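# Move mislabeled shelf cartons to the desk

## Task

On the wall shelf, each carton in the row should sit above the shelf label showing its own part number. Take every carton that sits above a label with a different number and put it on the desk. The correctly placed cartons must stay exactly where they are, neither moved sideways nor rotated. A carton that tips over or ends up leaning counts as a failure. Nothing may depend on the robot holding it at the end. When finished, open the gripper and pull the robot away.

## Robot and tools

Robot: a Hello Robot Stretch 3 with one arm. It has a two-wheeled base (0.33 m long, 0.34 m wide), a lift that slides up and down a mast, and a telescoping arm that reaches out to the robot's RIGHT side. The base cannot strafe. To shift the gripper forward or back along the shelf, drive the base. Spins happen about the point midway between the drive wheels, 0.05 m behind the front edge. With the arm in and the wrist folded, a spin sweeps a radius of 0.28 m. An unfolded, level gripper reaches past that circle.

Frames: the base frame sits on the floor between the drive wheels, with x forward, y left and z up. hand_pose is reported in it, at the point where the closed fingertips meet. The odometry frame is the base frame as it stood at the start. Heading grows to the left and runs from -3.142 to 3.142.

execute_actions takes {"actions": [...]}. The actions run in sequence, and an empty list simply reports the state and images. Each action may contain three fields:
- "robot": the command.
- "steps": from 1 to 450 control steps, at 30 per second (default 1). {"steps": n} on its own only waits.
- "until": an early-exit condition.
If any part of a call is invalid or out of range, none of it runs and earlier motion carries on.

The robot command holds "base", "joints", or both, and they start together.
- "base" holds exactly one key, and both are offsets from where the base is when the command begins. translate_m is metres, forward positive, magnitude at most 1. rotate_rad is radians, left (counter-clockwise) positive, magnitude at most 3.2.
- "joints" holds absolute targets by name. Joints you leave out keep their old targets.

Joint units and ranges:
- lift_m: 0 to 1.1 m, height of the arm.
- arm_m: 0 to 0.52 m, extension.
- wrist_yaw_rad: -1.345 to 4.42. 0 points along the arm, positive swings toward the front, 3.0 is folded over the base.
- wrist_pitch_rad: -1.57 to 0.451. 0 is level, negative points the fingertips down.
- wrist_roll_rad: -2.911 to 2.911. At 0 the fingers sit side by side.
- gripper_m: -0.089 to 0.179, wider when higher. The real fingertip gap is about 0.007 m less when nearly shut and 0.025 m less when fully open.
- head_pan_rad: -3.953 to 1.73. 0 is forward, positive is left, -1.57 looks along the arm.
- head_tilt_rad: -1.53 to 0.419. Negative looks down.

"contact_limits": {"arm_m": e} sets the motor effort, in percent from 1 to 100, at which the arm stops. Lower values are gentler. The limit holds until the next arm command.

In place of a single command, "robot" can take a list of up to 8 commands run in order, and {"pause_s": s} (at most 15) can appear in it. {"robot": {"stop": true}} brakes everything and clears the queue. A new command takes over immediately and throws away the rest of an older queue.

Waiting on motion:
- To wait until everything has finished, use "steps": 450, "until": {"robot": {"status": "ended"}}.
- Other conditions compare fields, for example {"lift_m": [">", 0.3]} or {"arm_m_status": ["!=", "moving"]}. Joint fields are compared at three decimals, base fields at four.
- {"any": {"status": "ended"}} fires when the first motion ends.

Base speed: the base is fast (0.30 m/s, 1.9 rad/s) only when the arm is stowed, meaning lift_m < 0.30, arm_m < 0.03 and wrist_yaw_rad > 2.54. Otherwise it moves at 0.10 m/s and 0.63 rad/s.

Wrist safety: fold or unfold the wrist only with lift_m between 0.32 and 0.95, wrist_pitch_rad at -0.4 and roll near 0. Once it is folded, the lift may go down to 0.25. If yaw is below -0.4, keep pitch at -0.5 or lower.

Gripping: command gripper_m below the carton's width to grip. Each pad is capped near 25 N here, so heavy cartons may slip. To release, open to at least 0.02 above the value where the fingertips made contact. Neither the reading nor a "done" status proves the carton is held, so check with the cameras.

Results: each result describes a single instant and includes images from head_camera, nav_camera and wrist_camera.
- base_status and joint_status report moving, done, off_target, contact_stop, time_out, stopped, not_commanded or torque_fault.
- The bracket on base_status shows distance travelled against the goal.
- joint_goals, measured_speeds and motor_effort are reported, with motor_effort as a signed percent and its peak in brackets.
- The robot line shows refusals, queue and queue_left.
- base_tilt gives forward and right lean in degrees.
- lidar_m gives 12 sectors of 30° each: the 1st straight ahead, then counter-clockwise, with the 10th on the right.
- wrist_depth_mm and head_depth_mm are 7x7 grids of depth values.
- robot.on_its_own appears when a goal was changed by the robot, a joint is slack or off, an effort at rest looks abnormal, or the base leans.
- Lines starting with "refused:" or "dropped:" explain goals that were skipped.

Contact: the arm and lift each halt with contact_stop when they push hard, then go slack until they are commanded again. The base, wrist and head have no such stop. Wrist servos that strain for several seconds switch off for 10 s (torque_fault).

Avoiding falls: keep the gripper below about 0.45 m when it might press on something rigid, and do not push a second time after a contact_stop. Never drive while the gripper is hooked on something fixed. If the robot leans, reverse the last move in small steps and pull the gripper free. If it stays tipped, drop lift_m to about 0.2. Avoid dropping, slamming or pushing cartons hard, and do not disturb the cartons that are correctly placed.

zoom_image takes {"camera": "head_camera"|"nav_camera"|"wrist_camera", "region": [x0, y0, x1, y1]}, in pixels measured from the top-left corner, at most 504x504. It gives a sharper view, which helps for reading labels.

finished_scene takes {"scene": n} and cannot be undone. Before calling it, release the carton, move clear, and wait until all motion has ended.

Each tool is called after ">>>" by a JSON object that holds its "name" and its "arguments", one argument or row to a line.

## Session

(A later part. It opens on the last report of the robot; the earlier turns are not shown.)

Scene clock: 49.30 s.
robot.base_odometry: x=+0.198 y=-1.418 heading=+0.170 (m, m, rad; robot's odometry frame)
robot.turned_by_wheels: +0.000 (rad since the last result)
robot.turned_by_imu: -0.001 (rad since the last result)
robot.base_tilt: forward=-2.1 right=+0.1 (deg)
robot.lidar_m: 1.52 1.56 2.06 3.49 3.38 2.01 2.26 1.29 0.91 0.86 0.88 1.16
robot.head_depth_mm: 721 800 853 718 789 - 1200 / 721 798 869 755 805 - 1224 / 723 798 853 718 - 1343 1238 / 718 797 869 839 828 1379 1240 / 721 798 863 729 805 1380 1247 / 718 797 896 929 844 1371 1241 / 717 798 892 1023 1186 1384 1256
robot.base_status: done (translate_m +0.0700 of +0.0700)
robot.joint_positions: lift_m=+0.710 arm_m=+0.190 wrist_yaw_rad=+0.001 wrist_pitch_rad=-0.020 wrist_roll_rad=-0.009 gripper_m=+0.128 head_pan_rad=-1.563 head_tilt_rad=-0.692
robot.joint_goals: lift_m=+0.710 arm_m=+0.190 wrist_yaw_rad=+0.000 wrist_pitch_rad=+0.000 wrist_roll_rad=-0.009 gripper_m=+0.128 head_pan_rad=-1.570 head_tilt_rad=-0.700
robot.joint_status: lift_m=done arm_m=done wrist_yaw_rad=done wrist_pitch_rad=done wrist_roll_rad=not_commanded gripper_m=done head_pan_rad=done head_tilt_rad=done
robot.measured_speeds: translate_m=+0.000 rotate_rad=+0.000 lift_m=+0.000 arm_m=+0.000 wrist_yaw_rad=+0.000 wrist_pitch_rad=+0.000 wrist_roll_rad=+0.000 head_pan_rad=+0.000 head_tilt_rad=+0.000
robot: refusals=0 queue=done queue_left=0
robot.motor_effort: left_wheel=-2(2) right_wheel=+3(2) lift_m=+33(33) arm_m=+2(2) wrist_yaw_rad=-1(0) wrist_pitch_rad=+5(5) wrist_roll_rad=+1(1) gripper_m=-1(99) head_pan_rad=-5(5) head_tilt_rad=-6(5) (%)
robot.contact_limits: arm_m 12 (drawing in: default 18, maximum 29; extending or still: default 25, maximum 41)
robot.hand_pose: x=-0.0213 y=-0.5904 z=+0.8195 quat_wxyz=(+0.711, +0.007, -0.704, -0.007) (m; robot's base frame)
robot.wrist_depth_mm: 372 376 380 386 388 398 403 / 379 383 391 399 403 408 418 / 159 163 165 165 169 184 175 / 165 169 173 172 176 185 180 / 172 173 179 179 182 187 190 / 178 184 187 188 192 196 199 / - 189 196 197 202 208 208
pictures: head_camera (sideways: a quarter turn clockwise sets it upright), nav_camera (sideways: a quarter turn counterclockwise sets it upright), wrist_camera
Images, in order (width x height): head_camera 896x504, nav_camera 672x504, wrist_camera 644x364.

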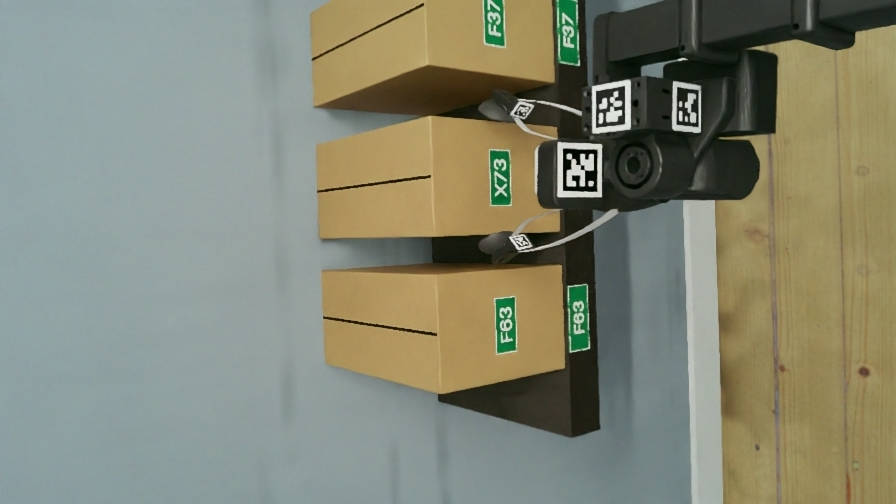

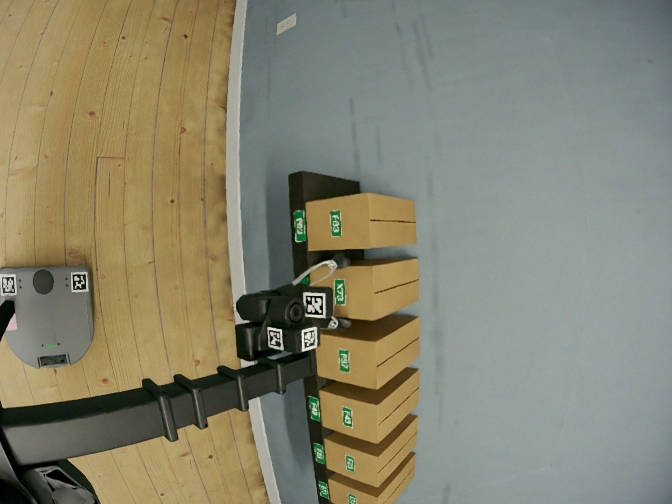

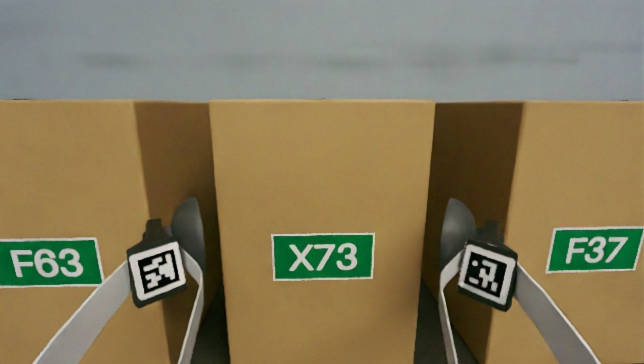

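Good. Insert, grip, lift, retract.

>>> {"name": "execute_actions", "arguments": {
  "actions": [
    {"robot":[{"joints":{"arm_m":0.28},"contact_limits":{"arm_m":12}},{"joints":{"gripper_m":0.04}},{"pause_s":1},{"joints":{"lift_m":0.735}},{"joints":{"arm_m":0.0}}],"steps":450,"until":{"robot":{"status":"ended"}}}
  ]
}}

Scene clock: 50.53 s.
robot.base_odometry: x=+0.198 y=-1.418 heading=+0.170 (m, m, rad; robot's odometry frame)
robot.turned_by_wheels: +0.000 (rad since the last result)
robot.turned_by_imu: -0.001 (rad since the last result)
robot.base_tilt: forward=-2.1 right=+0.1 (deg)
robot.lidar_m: 1.52 1.56 2.06 3.52 3.39 2.00 2.26 1.29 0.90 0.86 0.88 1.16
robot.head_depth_mm: 722 799 852 719 783 - 1199 / 723 802 870 754 - 1375 1225 / 720 799 856 722 - 1362 1234 / 722 800 880 878 835 1377 1242 / 720 800 862 734 807 1373 1244 / 719 800 884 929 839 1378 1253 / 721 799 897 1022 1185 1378 1256
robot.base_status: done (translate_m +0.0700 of +0.0700)
robot.joint_positions: lift_m=+0.710 arm_m=+0.258 wrist_yaw_rad=-0.004 wrist_pitch_rad=-0.032 wrist_roll_rad=-0.009 gripper_m=+0.129 head_pan_rad=-1.563 head_tilt_rad=-0.692
robot.joint_goals: lift_m=+0.710 arm_m=+0.258 wrist_yaw_rad=+0.000 wrist_pitch_rad=+0.000 wrist_roll_rad=-0.009 gripper_m=+0.128 head_pan_rad=-1.570 head_tilt_rad=-0.700
robot.joint_status: lift_m=done arm_m=contact_stop wrist_yaw_rad=done wrist_pitch_rad=done wrist_roll_rad=not_commanded gripper_m=done head_pan_rad=done head_tilt_rad=done
robot.measured_speeds: translate_m=+0.000 rotate_rad=+0.001 lift_m=+0.000 arm_m=-0.007 wrist_yaw_rad=+0.010 wrist_pitch_rad=+0.000 wrist_roll_rad=+0.000 head_pan_rad=+0.000 head_tilt_rad=+0.000
robot: refusals=0 queue=dropped queue_left=0
robot.on_its_own: arm_m is slack since a contact_stop, until your next command for it (your +0.280 is given up)
robot.motor_effort: left_wheel=-3(5) right_wheel=+3(5) lift_m=+32(33) arm_m=+8(9) wrist_yaw_rad=+4(10) wrist_pitch_rad=+9(9) wrist_roll_rad=+0(0) gripper_m=-29(29) head_pan_rad=-5(5) head_tilt_rad=-5(5) (%)
robot.contact_limits: arm_m 12 (drawing in: default 18, maximum 29; extending or still: default 25, maximum 41)
robot.hand_pose: x=-0.0225 y=-0.6581 z=+0.8164 quat_wxyz=(+0.710, +0.010, -0.704, -0.013) (m; robot's base frame)
robot.wrist_depth_mm: 309 316 316 321 329 334 342 / 320 319 324 330 340 347 349 / 126 151 102 104 107 149 122 / 126 151 107 109 111 149 123 / 126 141 112 114 116 119 123 / - 180 117 119 121 124 124 / 132 172 123 125 129 164 130
pictures: head_camera (sideways: a quarter turn clockwise sets it upright), nav_camera (sideways: a quarter turn counterclockwise sets it upright), wrist_camera
dropped: robot: command 0 of its queue: arm_m: contact_stop
Images, in order (width x height): head_camera 896x504, nav_camera 672x504, wrist_camera 644x364.

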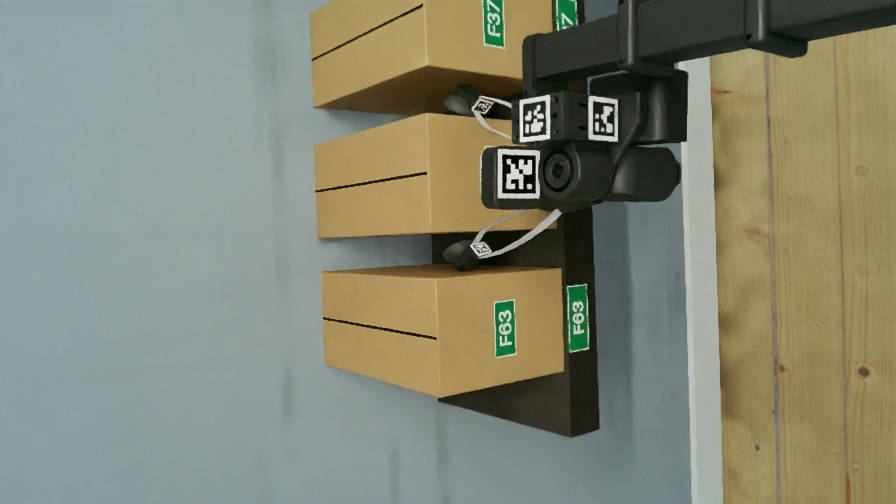

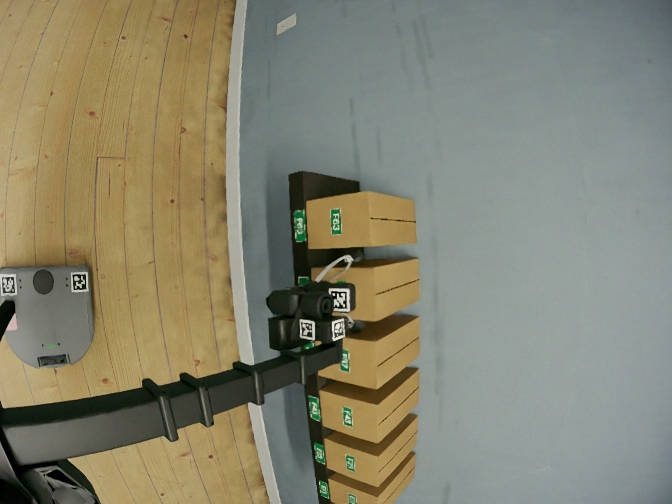

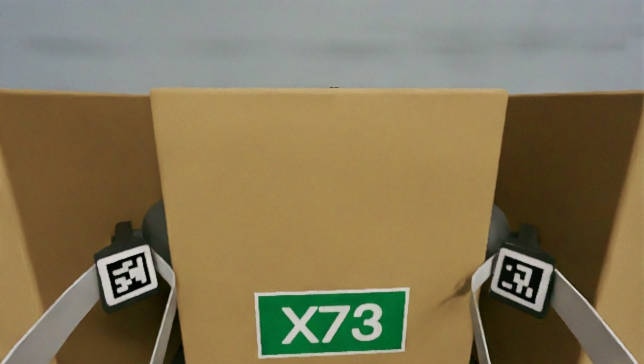

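>>> {"name": "execute_actions", "arguments": {
  "actions": [
    {"robot":[{"joints":{"arm_m":0.24}},{"joints":{"gripper_m":0.04}},{"pause_s":1},{"joints":{"lift_m":0.735}},{"joints":{"arm_m":0.0}}],"steps":450,"until":{"robot":{"status":"ended"}}}
  ]
}}

Scene clock: 57.40 s.
robot.base_odometry: x=+0.198 y=-1.418 heading=+0.170 (m, m, rad; robot's odometry frame)
robot.turned_by_wheels: +0.000 (rad since the last result)
robot.turned_by_imu: -0.002 (rad since the last result)
robot.base_tilt: forward=-2.1 right=+0.1 (deg)
robot.lidar_m: 1.52 1.56 2.06 3.51 3.40 2.00 2.26 1.29 0.91 0.86 0.88 1.16
robot.head_depth_mm: 721 799 855 721 812 1358 1225 / 720 804 868 755 508 547 1256 / 720 798 900 651 512 549 - / 720 801 883 886 778 1349 1244 / 720 800 862 732 807 1374 1244 / 719 798 882 922 839 1373 1249 / 720 798 896 1014 1191 1377 1257
robot.base_status: done (translate_m +0.0700 of +0.0700)
robot.joint_positions: lift_m=+0.735 arm_m=+0.000 wrist_yaw_rad=+0.000 wrist_pitch_rad=-0.037 wrist_roll_rad=-0.009 gripper_m=+0.057 head_pan_rad=-1.563 head_tilt_rad=-0.693
robot.joint_goals: lift_m=+0.735 arm_m=+0.000 wrist_yaw_rad=+0.000 wrist_pitch_rad=+0.000 wrist_roll_rad=-0.009 gripper_m=+0.040 head_pan_rad=-1.570 head_tilt_rad=-0.700
robot.joint_status: lift_m=done arm_m=done wrist_yaw_rad=done wrist_pitch_rad=done wrist_roll_rad=not_commanded gripper_m=off_target head_pan_rad=done head_tilt_rad=done
robot.measured_speeds: translate_m=+0.000 rotate_rad=+0.000 lift_m=+0.000 arm_m=+0.000 wrist_yaw_rad=+0.000 wrist_pitch_rad=+0.000 wrist_roll_rad=+0.000 head_pan_rad=+0.000 head_tilt_rad=+0.000
robot: refusals=0 queue=done queue_left=0
robot.motor_effort: left_wheel=-1(3) right_wheel=+1(3) lift_m=+34(35) arm_m=-2(5) wrist_yaw_rad=+0(5) wrist_pitch_rad=+10(13) wrist_roll_rad=+1(0) gripper_m=-100(99) head_pan_rad=-5(5) head_tilt_rad=-5(4) (%)
robot.hand_pose: x=-0.0214 y=-0.4004 z=+0.8400 quat_wxyz=(+0.710, +0.013, -0.704, -0.013) (m; robot's base frame)
robot.wrist_depth_mm: 522 545 544 543 561 569 581 / 550 551 562 574 589 594 614 / 574 345 118 117 117 370 370 / 600 361 121 122 121 383 387 / 610 618 125 125 125 400 402 / 647 388 130 130 130 714 418 / 676 678 134 134 134 760 758
pictures: head_camera (sideways: a quarter turn clockwise sets it upright), nav_camera (sideways: a quarter turn counterclockwise sets it upright), wrist_camera
Images, in order (width x height): head_camera 896x504, nav_camera 672x504, wrist_camera 644x364.

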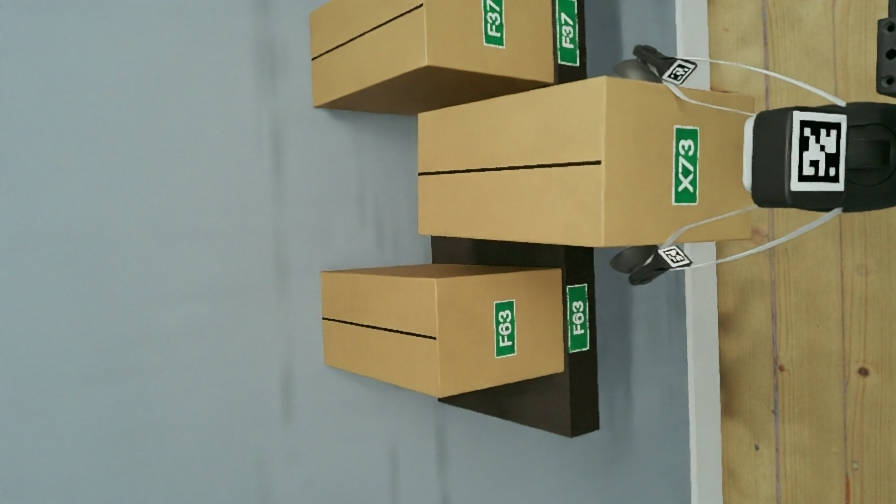

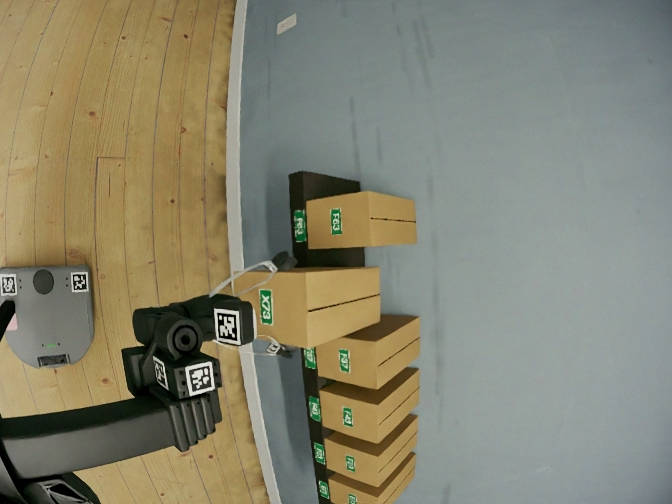

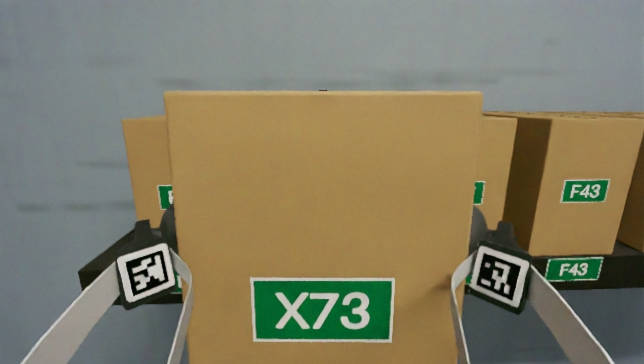

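>>> {"name": "execute_actions", "arguments": {
  "actions": [
    {"robot":[{"joints":{"lift_m":0.93,"head_pan_rad":0,"head_tilt_rad":-0.5}},{"base":{"rotate_rad":1.72}},{"base":{"translate_m":1.0}}],"steps":450,"until":{"robot":{"status":"ended"}}},
    {"steps":300,"until":{"robot":{"status":"ended"}}},
    {"robot":{"base":{"translate_m":1.0}},"steps":450,"until":{"robot":{"status":"ended"}}}
  ]
}}

Scene clock: 85.87 s.
robot.base_odometry: x=-0.430 y=+0.481 heading=+1.890 (m, m, rad; robot's odometry frame)
robot.turned_by_wheels: +1.720 (rad since the last result)
robot.turned_by_imu: +1.710 (rad since the last result)
robot.base_tilt: forward=-2.2 right=+0.1 (deg)
robot.lidar_m: 1.59 1.56 2.12 1.66 1.79 2.91 2.85 2.22 1.73 1.70 1.79 1.60
robot.head_depth_mm: 1602 1728 1828 1331 2096 1666 1362 / 1611 1736 1837 1344 2101 1671 1370 / 1623 1768 1879 1444 2130 1677 1374 / 1645 1780 1899 1462 2133 1677 1387 / 1666 1825 1910 1472 2150 1684 1393 / 1713 1848 1940 1478 2005 1699 1396 / 1722 1859 2026 1503 2181 1704 1397
robot.base_status: done (translate_m +1.0000 of +1.0000)
robot.joint_positions: lift_m=+0.930 arm_m=+0.000 wrist_yaw_rad=+0.000 wrist_pitch_rad=-0.036 wrist_roll_rad=-0.009 gripper_m=+0.086 head_pan_rad=-0.007 head_tilt_rad=-0.507
robot.joint_goals: lift_m=+0.930 arm_m=+0.000 wrist_yaw_rad=+0.000 wrist_pitch_rad=+0.000 wrist_roll_rad=-0.009 gripper_m=+0.085 head_pan_rad=+0.000 head_tilt_rad=-0.500
robot.joint_status: lift_m=done arm_m=done wrist_yaw_rad=done wrist_pitch_rad=done wrist_roll_rad=not_commanded gripper_m=off_target head_pan_rad=done head_tilt_rad=done
robot.measured_speeds: translate_m=+0.000 rotate_rad=+0.000 lift_m=+0.000 arm_m=+0.000 wrist_yaw_rad=+0.000 wrist_pitch_rad=+0.000 wrist_roll_rad=+0.000 head_pan_rad=+0.000 head_tilt_rad=+0.000
robot: refusals=0 queue=done queue_left=0
robot.on_its_own: gripper_m is held at +0.085, not at your +0.040, by its stall guard, which is not easing now
robot.motor_effort: left_wheel=-2(7) right_wheel=+2(5) lift_m=+34(35) arm_m=-2(2) wrist_yaw_rad=+0(1) wrist_pitch_rad=+10(10) wrist_roll_rad=+0(0) gripper_m=-61(100) head_pan_rad=+5(58) head_tilt_rad=+5(28) (%)
robot.hand_pose: x=-0.0214 y=-0.4004 z=+1.0352 quat_wxyz=(+0.710, +0.013, -0.704, -0.013) (m; robot's base frame)
robot.wrist_depth_mm: - - - - - - - / - - - - - - - / - - 117 118 117 - - / - - 121 121 121 - - / - - 126 126 125 - - / - - 130 129 130 - - / - - 135 134 134 - -
pictures: head_camera (sideways: a quarter turn clockwise sets it upright), nav_camera (sideways: a quarter turn counterclockwise sets it upright), wrist_camera
Images, in order (width x height): head_camera 896x504, nav_camera 672x504, wrist_camera 644x364.

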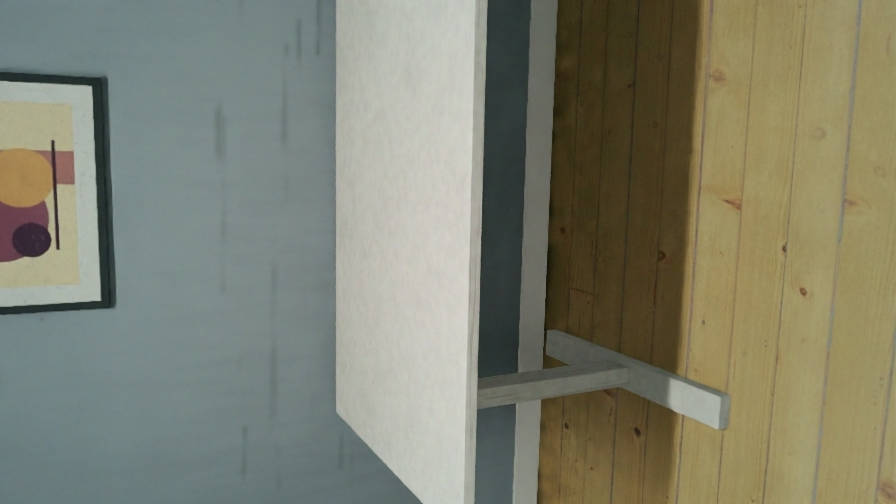

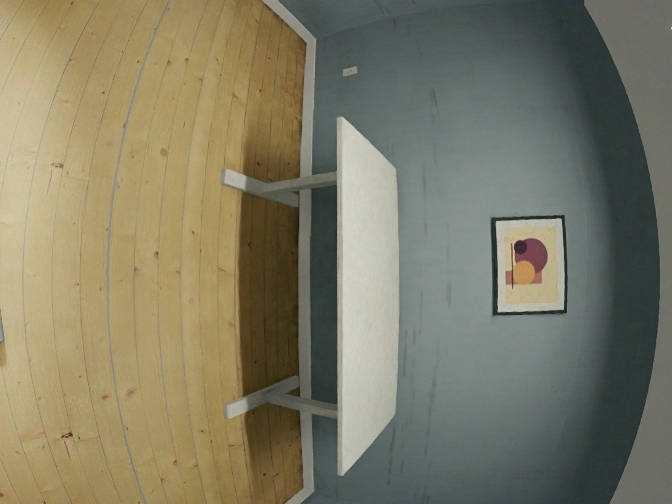

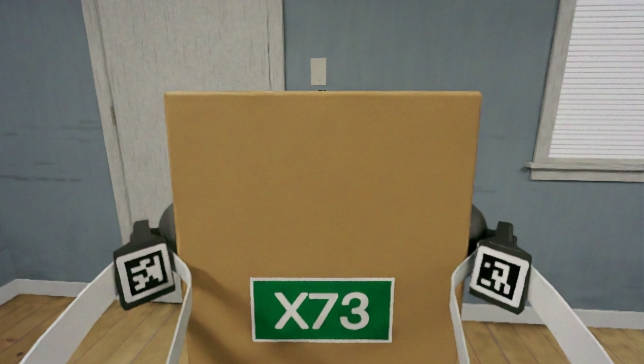

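>>> {"name": "execute_actions", "arguments": {
  "actions": [
    {"robot":[{"base":{"translate_m":0.65}},{"base":{"rotate_rad":1.42},"joints":{"head_pan_rad":-1.57,"head_tilt_rad":-0.6}},{"joints":{"arm_m":0.35}}],"steps":450,"until":{"robot":{"status":"ended"}}}
  ]
}}

Scene clock: 100.37 s.
robot.base_odometry: x=-0.634 y=+1.098 heading=-2.973 (m, m, rad; robot's odometry frame)
robot.turned_by_wheels: +1.420 (rad since the last result)
robot.turned_by_imu: +1.413 (rad since the last result)
robot.base_tilt: forward=-2.2 right=+0.1 (deg)
robot.lidar_m: 2.02 1.73 2.48 3.51 2.68 1.86 1.74 1.78 1.08 1.28 0.95 1.70
robot.head_depth_mm: 1081 1187 - 1026 833 715 1282 / 1083 1168 - 1024 838 720 1297 / 1081 1155 - 1005 842 703 1305 / 1079 1159 1262 1096 847 708 1309 / 1080 1175 1297 1110 857 713 1317 / 1075 1175 1291 1127 856 717 1315 / 1074 1175 1292 1130 866 717 1300
robot.base_status: done (rotate_rad +1.4199 of +1.4200)
robot.joint_positions: lift_m=+0.930 arm_m=+0.350 wrist_yaw_rad=+0.000 wrist_pitch_rad=-0.036 wrist_roll_rad=-0.009 gripper_m=+0.086 head_pan_rad=-1.563 head_tilt_rad=-0.593
robot.joint_goals: lift_m=+0.930 arm_m=+0.350 wrist_yaw_rad=+0.000 wrist_pitch_rad=+0.000 wrist_roll_rad=-0.009 gripper_m=+0.085 head_pan_rad=-1.570 head_tilt_rad=-0.600
robot.joint_status: lift_m=done arm_m=done wrist_yaw_rad=done wrist_pitch_rad=done wrist_roll_rad=not_commanded gripper_m=off_target head_pan_rad=done head_tilt_rad=done
robot.measured_speeds: translate_m=+0.000 rotate_rad=+0.000 lift_m=+0.000 arm_m=+0.000 wrist_yaw_rad=+0.000 wrist_pitch_rad=+0.000 wrist_roll_rad=+0.000 head_pan_rad=+0.000 head_tilt_rad=+0.000
robot: refusals=0 queue=done queue_left=0
robot.on_its_own: gripper_m is held at +0.085, not at your +0.040, by its stall guard, which is not easing now
robot.motor_effort: left_wheel=-2(6) right_wheel=+1(7) lift_m=+33(35) arm_m=+3(10) wrist_yaw_rad=+0(0) wrist_pitch_rad=+10(10) wrist_roll_rad=+1(1) gripper_m=-61(61) head_pan_rad=-5(56) head_tilt_rad=-5(17) (%)
robot.hand_pose: x=-0.0214 y=-0.7499 z=+1.0352 quat_wxyz=(+0.710, +0.013, -0.704, -0.013) (m; robot's base frame)
robot.wrist_depth_mm: 580 579 592 632 627 649 648 / 590 618 630 635 661 663 672 / 634 631 118 117 118 679 704 / 653 662 122 122 121 708 750 / 678 685 125 126 125 765 780 / 636 620 130 129 129 606 645 / 500 502 134 134 134 512 502
pictures: head_camera (sideways: a quarter turn clockwise sets it upright), nav_camera (sideways: a quarter turn counterclockwise sets it upright), wrist_camera
Images, in order (width x height): head_camera 896x504, nav_camera 672x504, wrist_camera 644x364.

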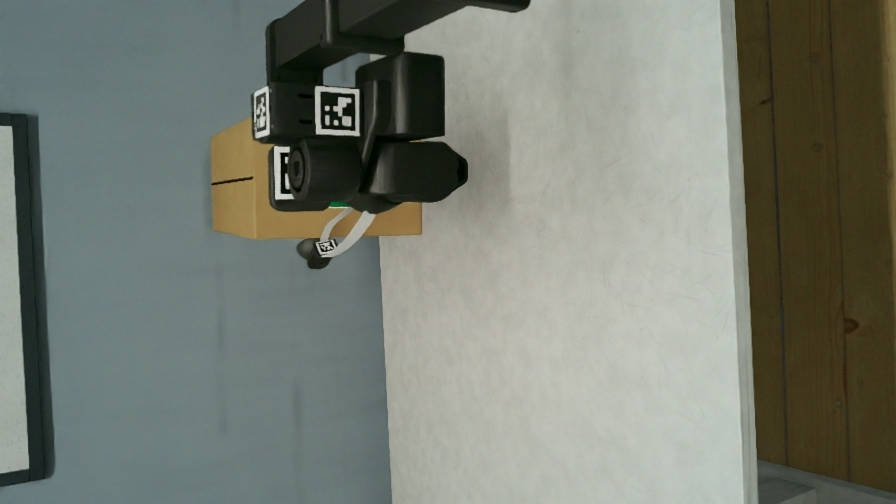

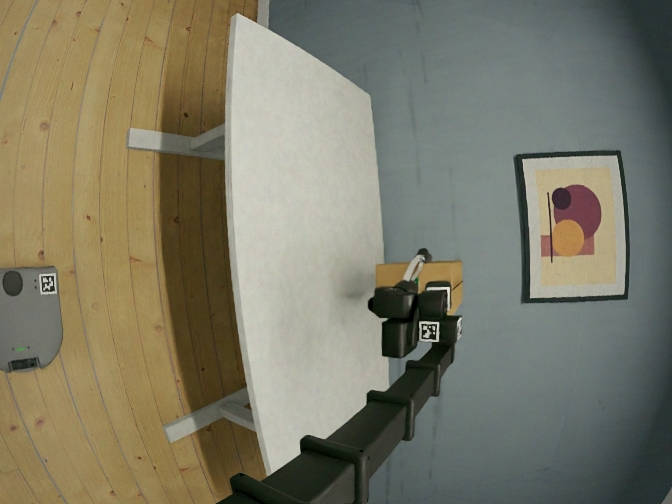

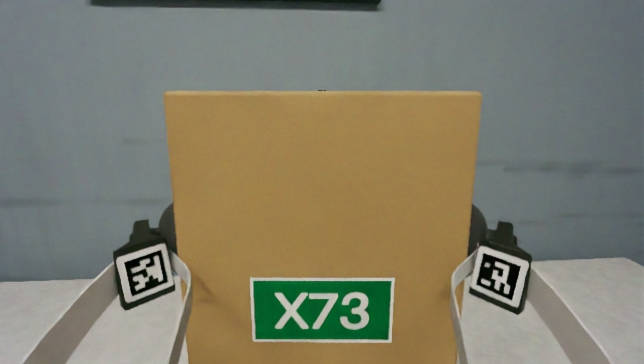

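>>> {"name": "execute_actions", "arguments": {
  "actions": [
    {"robot":{"joints":{"lift_m":0.715}},"steps":450,"until":{"robot":{"status":"ended"}}},
    {"robot":{"joints":{"lift_m":0.67}},"steps":200,"until":{"robot":{"status":"ended"}}}
  ]
}}

Scene clock: 103.67 s.
robot.base_odometry: x=-0.634 y=+1.098 heading=-2.973 (m, m, rad; robot's odometry frame)
robot.turned_by_wheels: +0.000 (rad since the last result)
robot.turned_by_imu: -0.001 (rad since the last result)
robot.base_tilt: forward=-2.1 right=+0.0 (deg)
robot.lidar_m: 2.02 1.74 2.48 3.50 2.68 1.86 1.74 1.78 1.08 1.28 0.95 1.70
robot.head_depth_mm: 1084 1184 1295 1081 859 - 1260 / 1085 1185 1307 1065 - 698 1296 / 1087 1180 1271 812 - 696 1302 / 1077 1187 1303 1102 847 708 1318 / 1075 1172 1304 1117 856 711 1309 / 1080 1173 1291 1127 860 714 1327 / 1078 1174 1291 1136 868 719 1287
robot.base_status: done (rotate_rad +1.4199 of +1.4200)
robot.joint_positions: lift_m=+0.704 arm_m=+0.350 wrist_yaw_rad=+0.000 wrist_pitch_rad=+0.055 wrist_roll_rad=-0.009 gripper_m=+0.086 head_pan_rad=-1.563 head_tilt_rad=-0.593
robot.joint_goals: lift_m=+0.705 arm_m=+0.350 wrist_yaw_rad=+0.000 wrist_pitch_rad=+0.000 wrist_roll_rad=-0.009 gripper_m=+0.085 head_pan_rad=-1.570 head_tilt_rad=-0.600
robot.joint_status: lift_m=contact_stop arm_m=done wrist_yaw_rad=done wrist_pitch_rad=done wrist_roll_rad=not_commanded gripper_m=off_target head_pan_rad=done head_tilt_rad=done
robot.measured_speeds: translate_m=+0.000 rotate_rad=+0.000 lift_m=-0.011 arm_m=+0.000 wrist_yaw_rad=+0.000 wrist_pitch_rad=+0.120 wrist_roll_rad=+0.000 head_pan_rad=+0.000 head_tilt_rad=+0.000
robot: refusals=0 queue=dropped queue_left=0
robot.on_its_own: gripper_m is held at +0.085, not at your +0.040, by its stall guard, which is not easing now; lift_m is slack since a contact_stop, until your next command for it (your +0.670 is given up)
robot.motor_effort: left_wheel=-2(2) right_wheel=+2(2) lift_m=+27(34) arm_m=+3(3) wrist_yaw_rad=+0(0) wrist_pitch_rad=-18(18) wrist_roll_rad=+0(0) gripper_m=-61(61) head_pan_rad=-5(5) head_tilt_rad=-5(5) (%)
robot.hand_pose: x=-0.0214 y=-0.7519 z=+0.8330 quat_wxyz=(+0.710, -0.019, -0.703, +0.019) (m; robot's base frame)
robot.wrist_depth_mm: 605 610 608 635 648 669 680 / 611 631 634 646 660 690 674 / 646 644 119 118 119 692 712 / 653 644 122 123 122 691 710 / 499 490 125 126 125 488 496 / 327 298 129 129 130 - 330 / 245 247 133 133 132 248 244
pictures: head_camera (sideways: a quarter turn clockwise sets it upright), nav_camera (sideways: a quarter turn counterclockwise sets it upright), wrist_camera
Images, in order (width x height): head_camera 896x504, nav_camera 672x504, wrist_camera 644x364.

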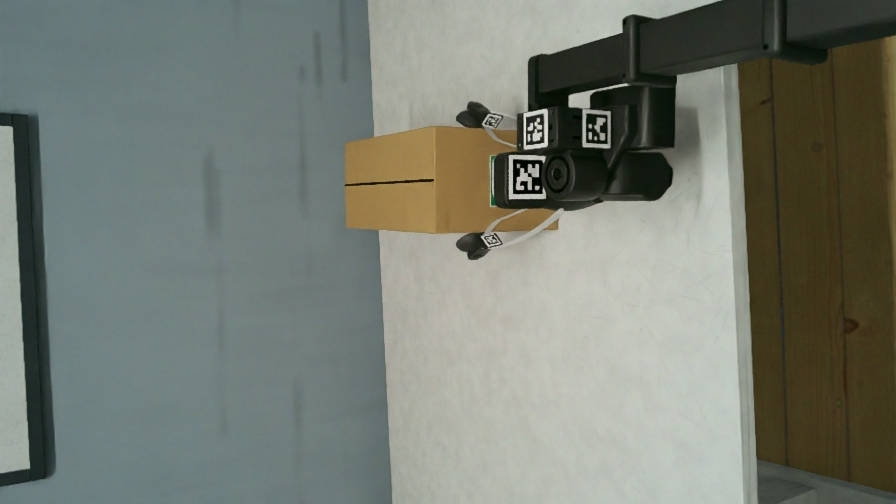

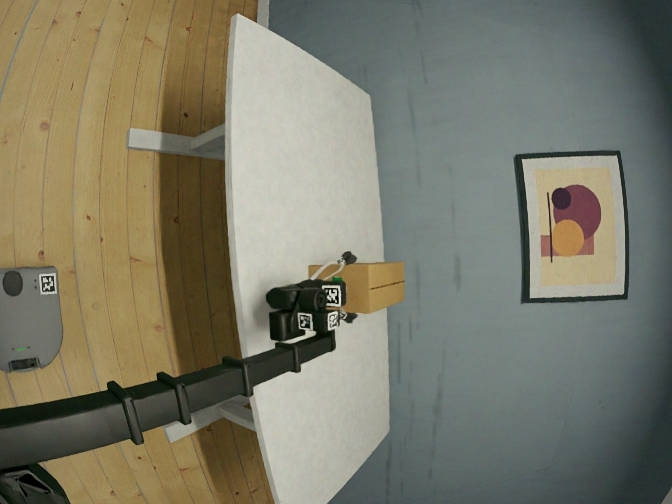

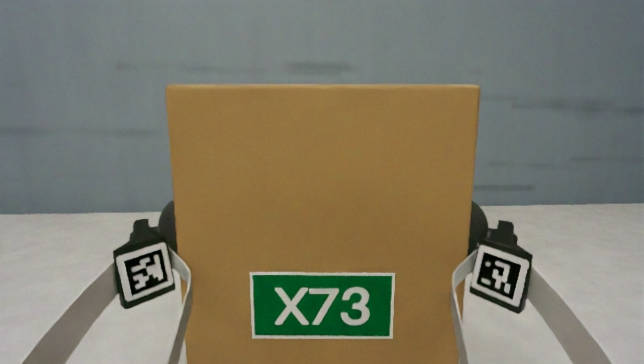

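>>> {"name": "execute_actions", "arguments": {
  "actions": [
    {"robot":[{"joints":{"lift_m":0.725,"gripper_m":0.17}},{"joints":{"arm_m":0.0}}],"steps":450,"until":{"robot":{"status":"ended"}}}
  ]
}}

>>> {"name": "finished_scene", "arguments": {
  "scene": 1
}}

Scene clock: 108.70 s.
robot.base_odometry: x=-0.634 y=+1.098 heading=-2.973 (m, m, rad; robot's odometry frame)
robot.turned_by_wheels: +0.000 (rad since the last result)
robot.turned_by_imu: -0.001 (rad since the last result)
robot.base_tilt: forward=-2.1 right=+0.1 (deg)
robot.lidar_m: 2.02 1.73 2.49 3.51 2.69 1.86 1.74 1.77 1.08 1.28 0.95 1.70
robot.head_depth_mm: 1090 1191 1290 1079 831 715 1283 / 1085 1182 1306 1044 837 719 1327 / 1077 1184 1267 806 834 705 1334 / 1076 1181 1302 1059 848 708 1301 / 1072 1182 1293 1106 856 711 1314 / 1079 1179 1290 1119 860 715 1311 / 1078 1175 1296 1135 864 719 1305
robot.base_status: done (rotate_rad +1.4199 of +1.4200)
robot.joint_positions: lift_m=+0.725 arm_m=+0.000 wrist_yaw_rad=+0.000 wrist_pitch_rad=-0.019 wrist_roll_rad=-0.009 gripper_m=+0.170 head_pan_rad=-1.563 head_tilt_rad=-0.593
robot.joint_goals: lift_m=+0.725 arm_m=+0.000 wrist_yaw_rad=+0.000 wrist_pitch_rad=+0.000 wrist_roll_rad=-0.009 gripper_m=+0.170 head_pan_rad=-1.570 head_tilt_rad=-0.600
robot.joint_status: lift_m=done arm_m=done wrist_yaw_rad=done wrist_pitch_rad=done wrist_roll_rad=not_commanded gripper_m=off_target head_pan_rad=done head_tilt_rad=done
robot.measured_speeds: translate_m=+0.000 rotate_rad=+0.000 lift_m=+0.000 arm_m=+0.000 wrist_yaw_rad=+0.000 wrist_pitch_rad=+0.000 wrist_roll_rad=+0.000 head_pan_rad=+0.000 head_tilt_rad=+0.000
robot: refusals=0 queue=done queue_left=0
robot.motor_effort: left_wheel=-2(2) right_wheel=+2(2) lift_m=+34(34) arm_m=-2(2) wrist_yaw_rad=+0(0) wrist_pitch_rad=+5(16) wrist_roll_rad=+1(0) gripper_m=+0(100) head_pan_rad=-5(5) head_tilt_rad=-4(5) (%)
robot.hand_pose: x=-0.0215 y=-0.4010 z=+0.8347 quat_wxyz=(+0.711, +0.007, -0.704, -0.007) (m; robot's base frame)
robot.wrist_depth_mm: 866 890 913 944 968 967 - / 895 945 937 946 - - - / 921 949 983 455 - - - / 719 725 709 470 730 755 745 / 432 473 439 442 436 475 437 / 330 300 315 309 313 289 321 / 247 253 259 266 268 - 745
pictures: head_camera (sideways: a quarter turn clockwise sets it upright), nav_camera (sideways: a quarter turn counterclockwise sets it upright), wrist_camera
Images, in order (width x height): head_camera 896x504, nav_camera 672x504, wrist_camera 644x364.

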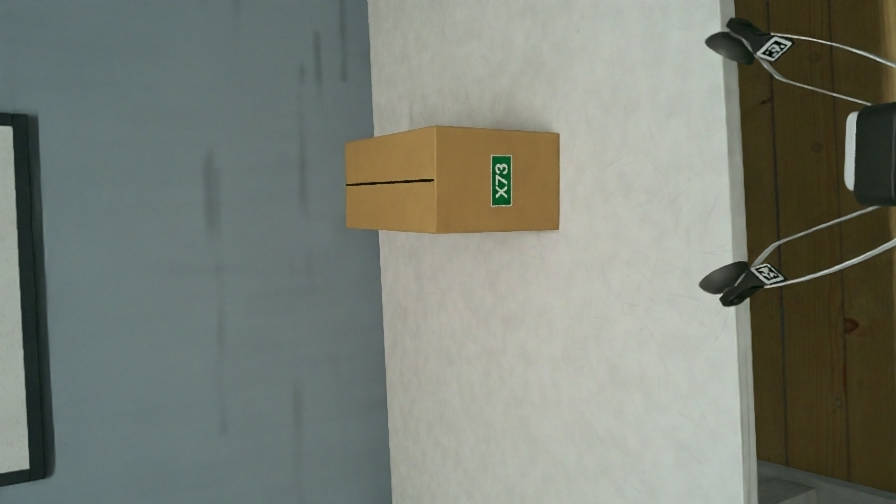

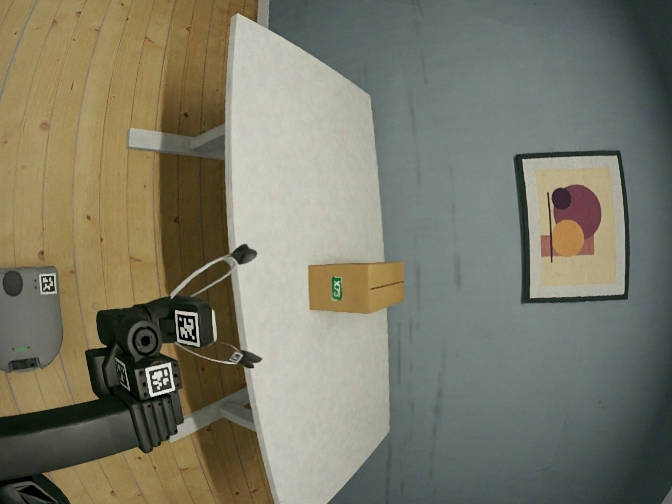

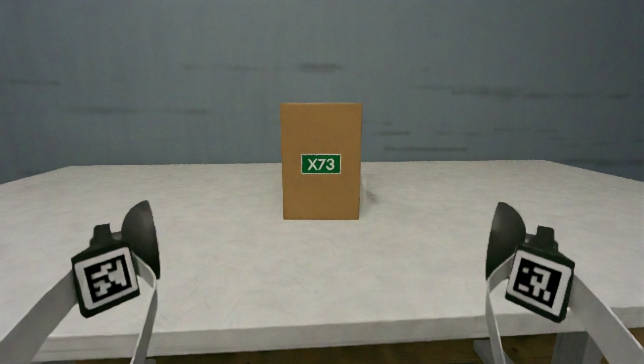

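The scene is finished: the task was done.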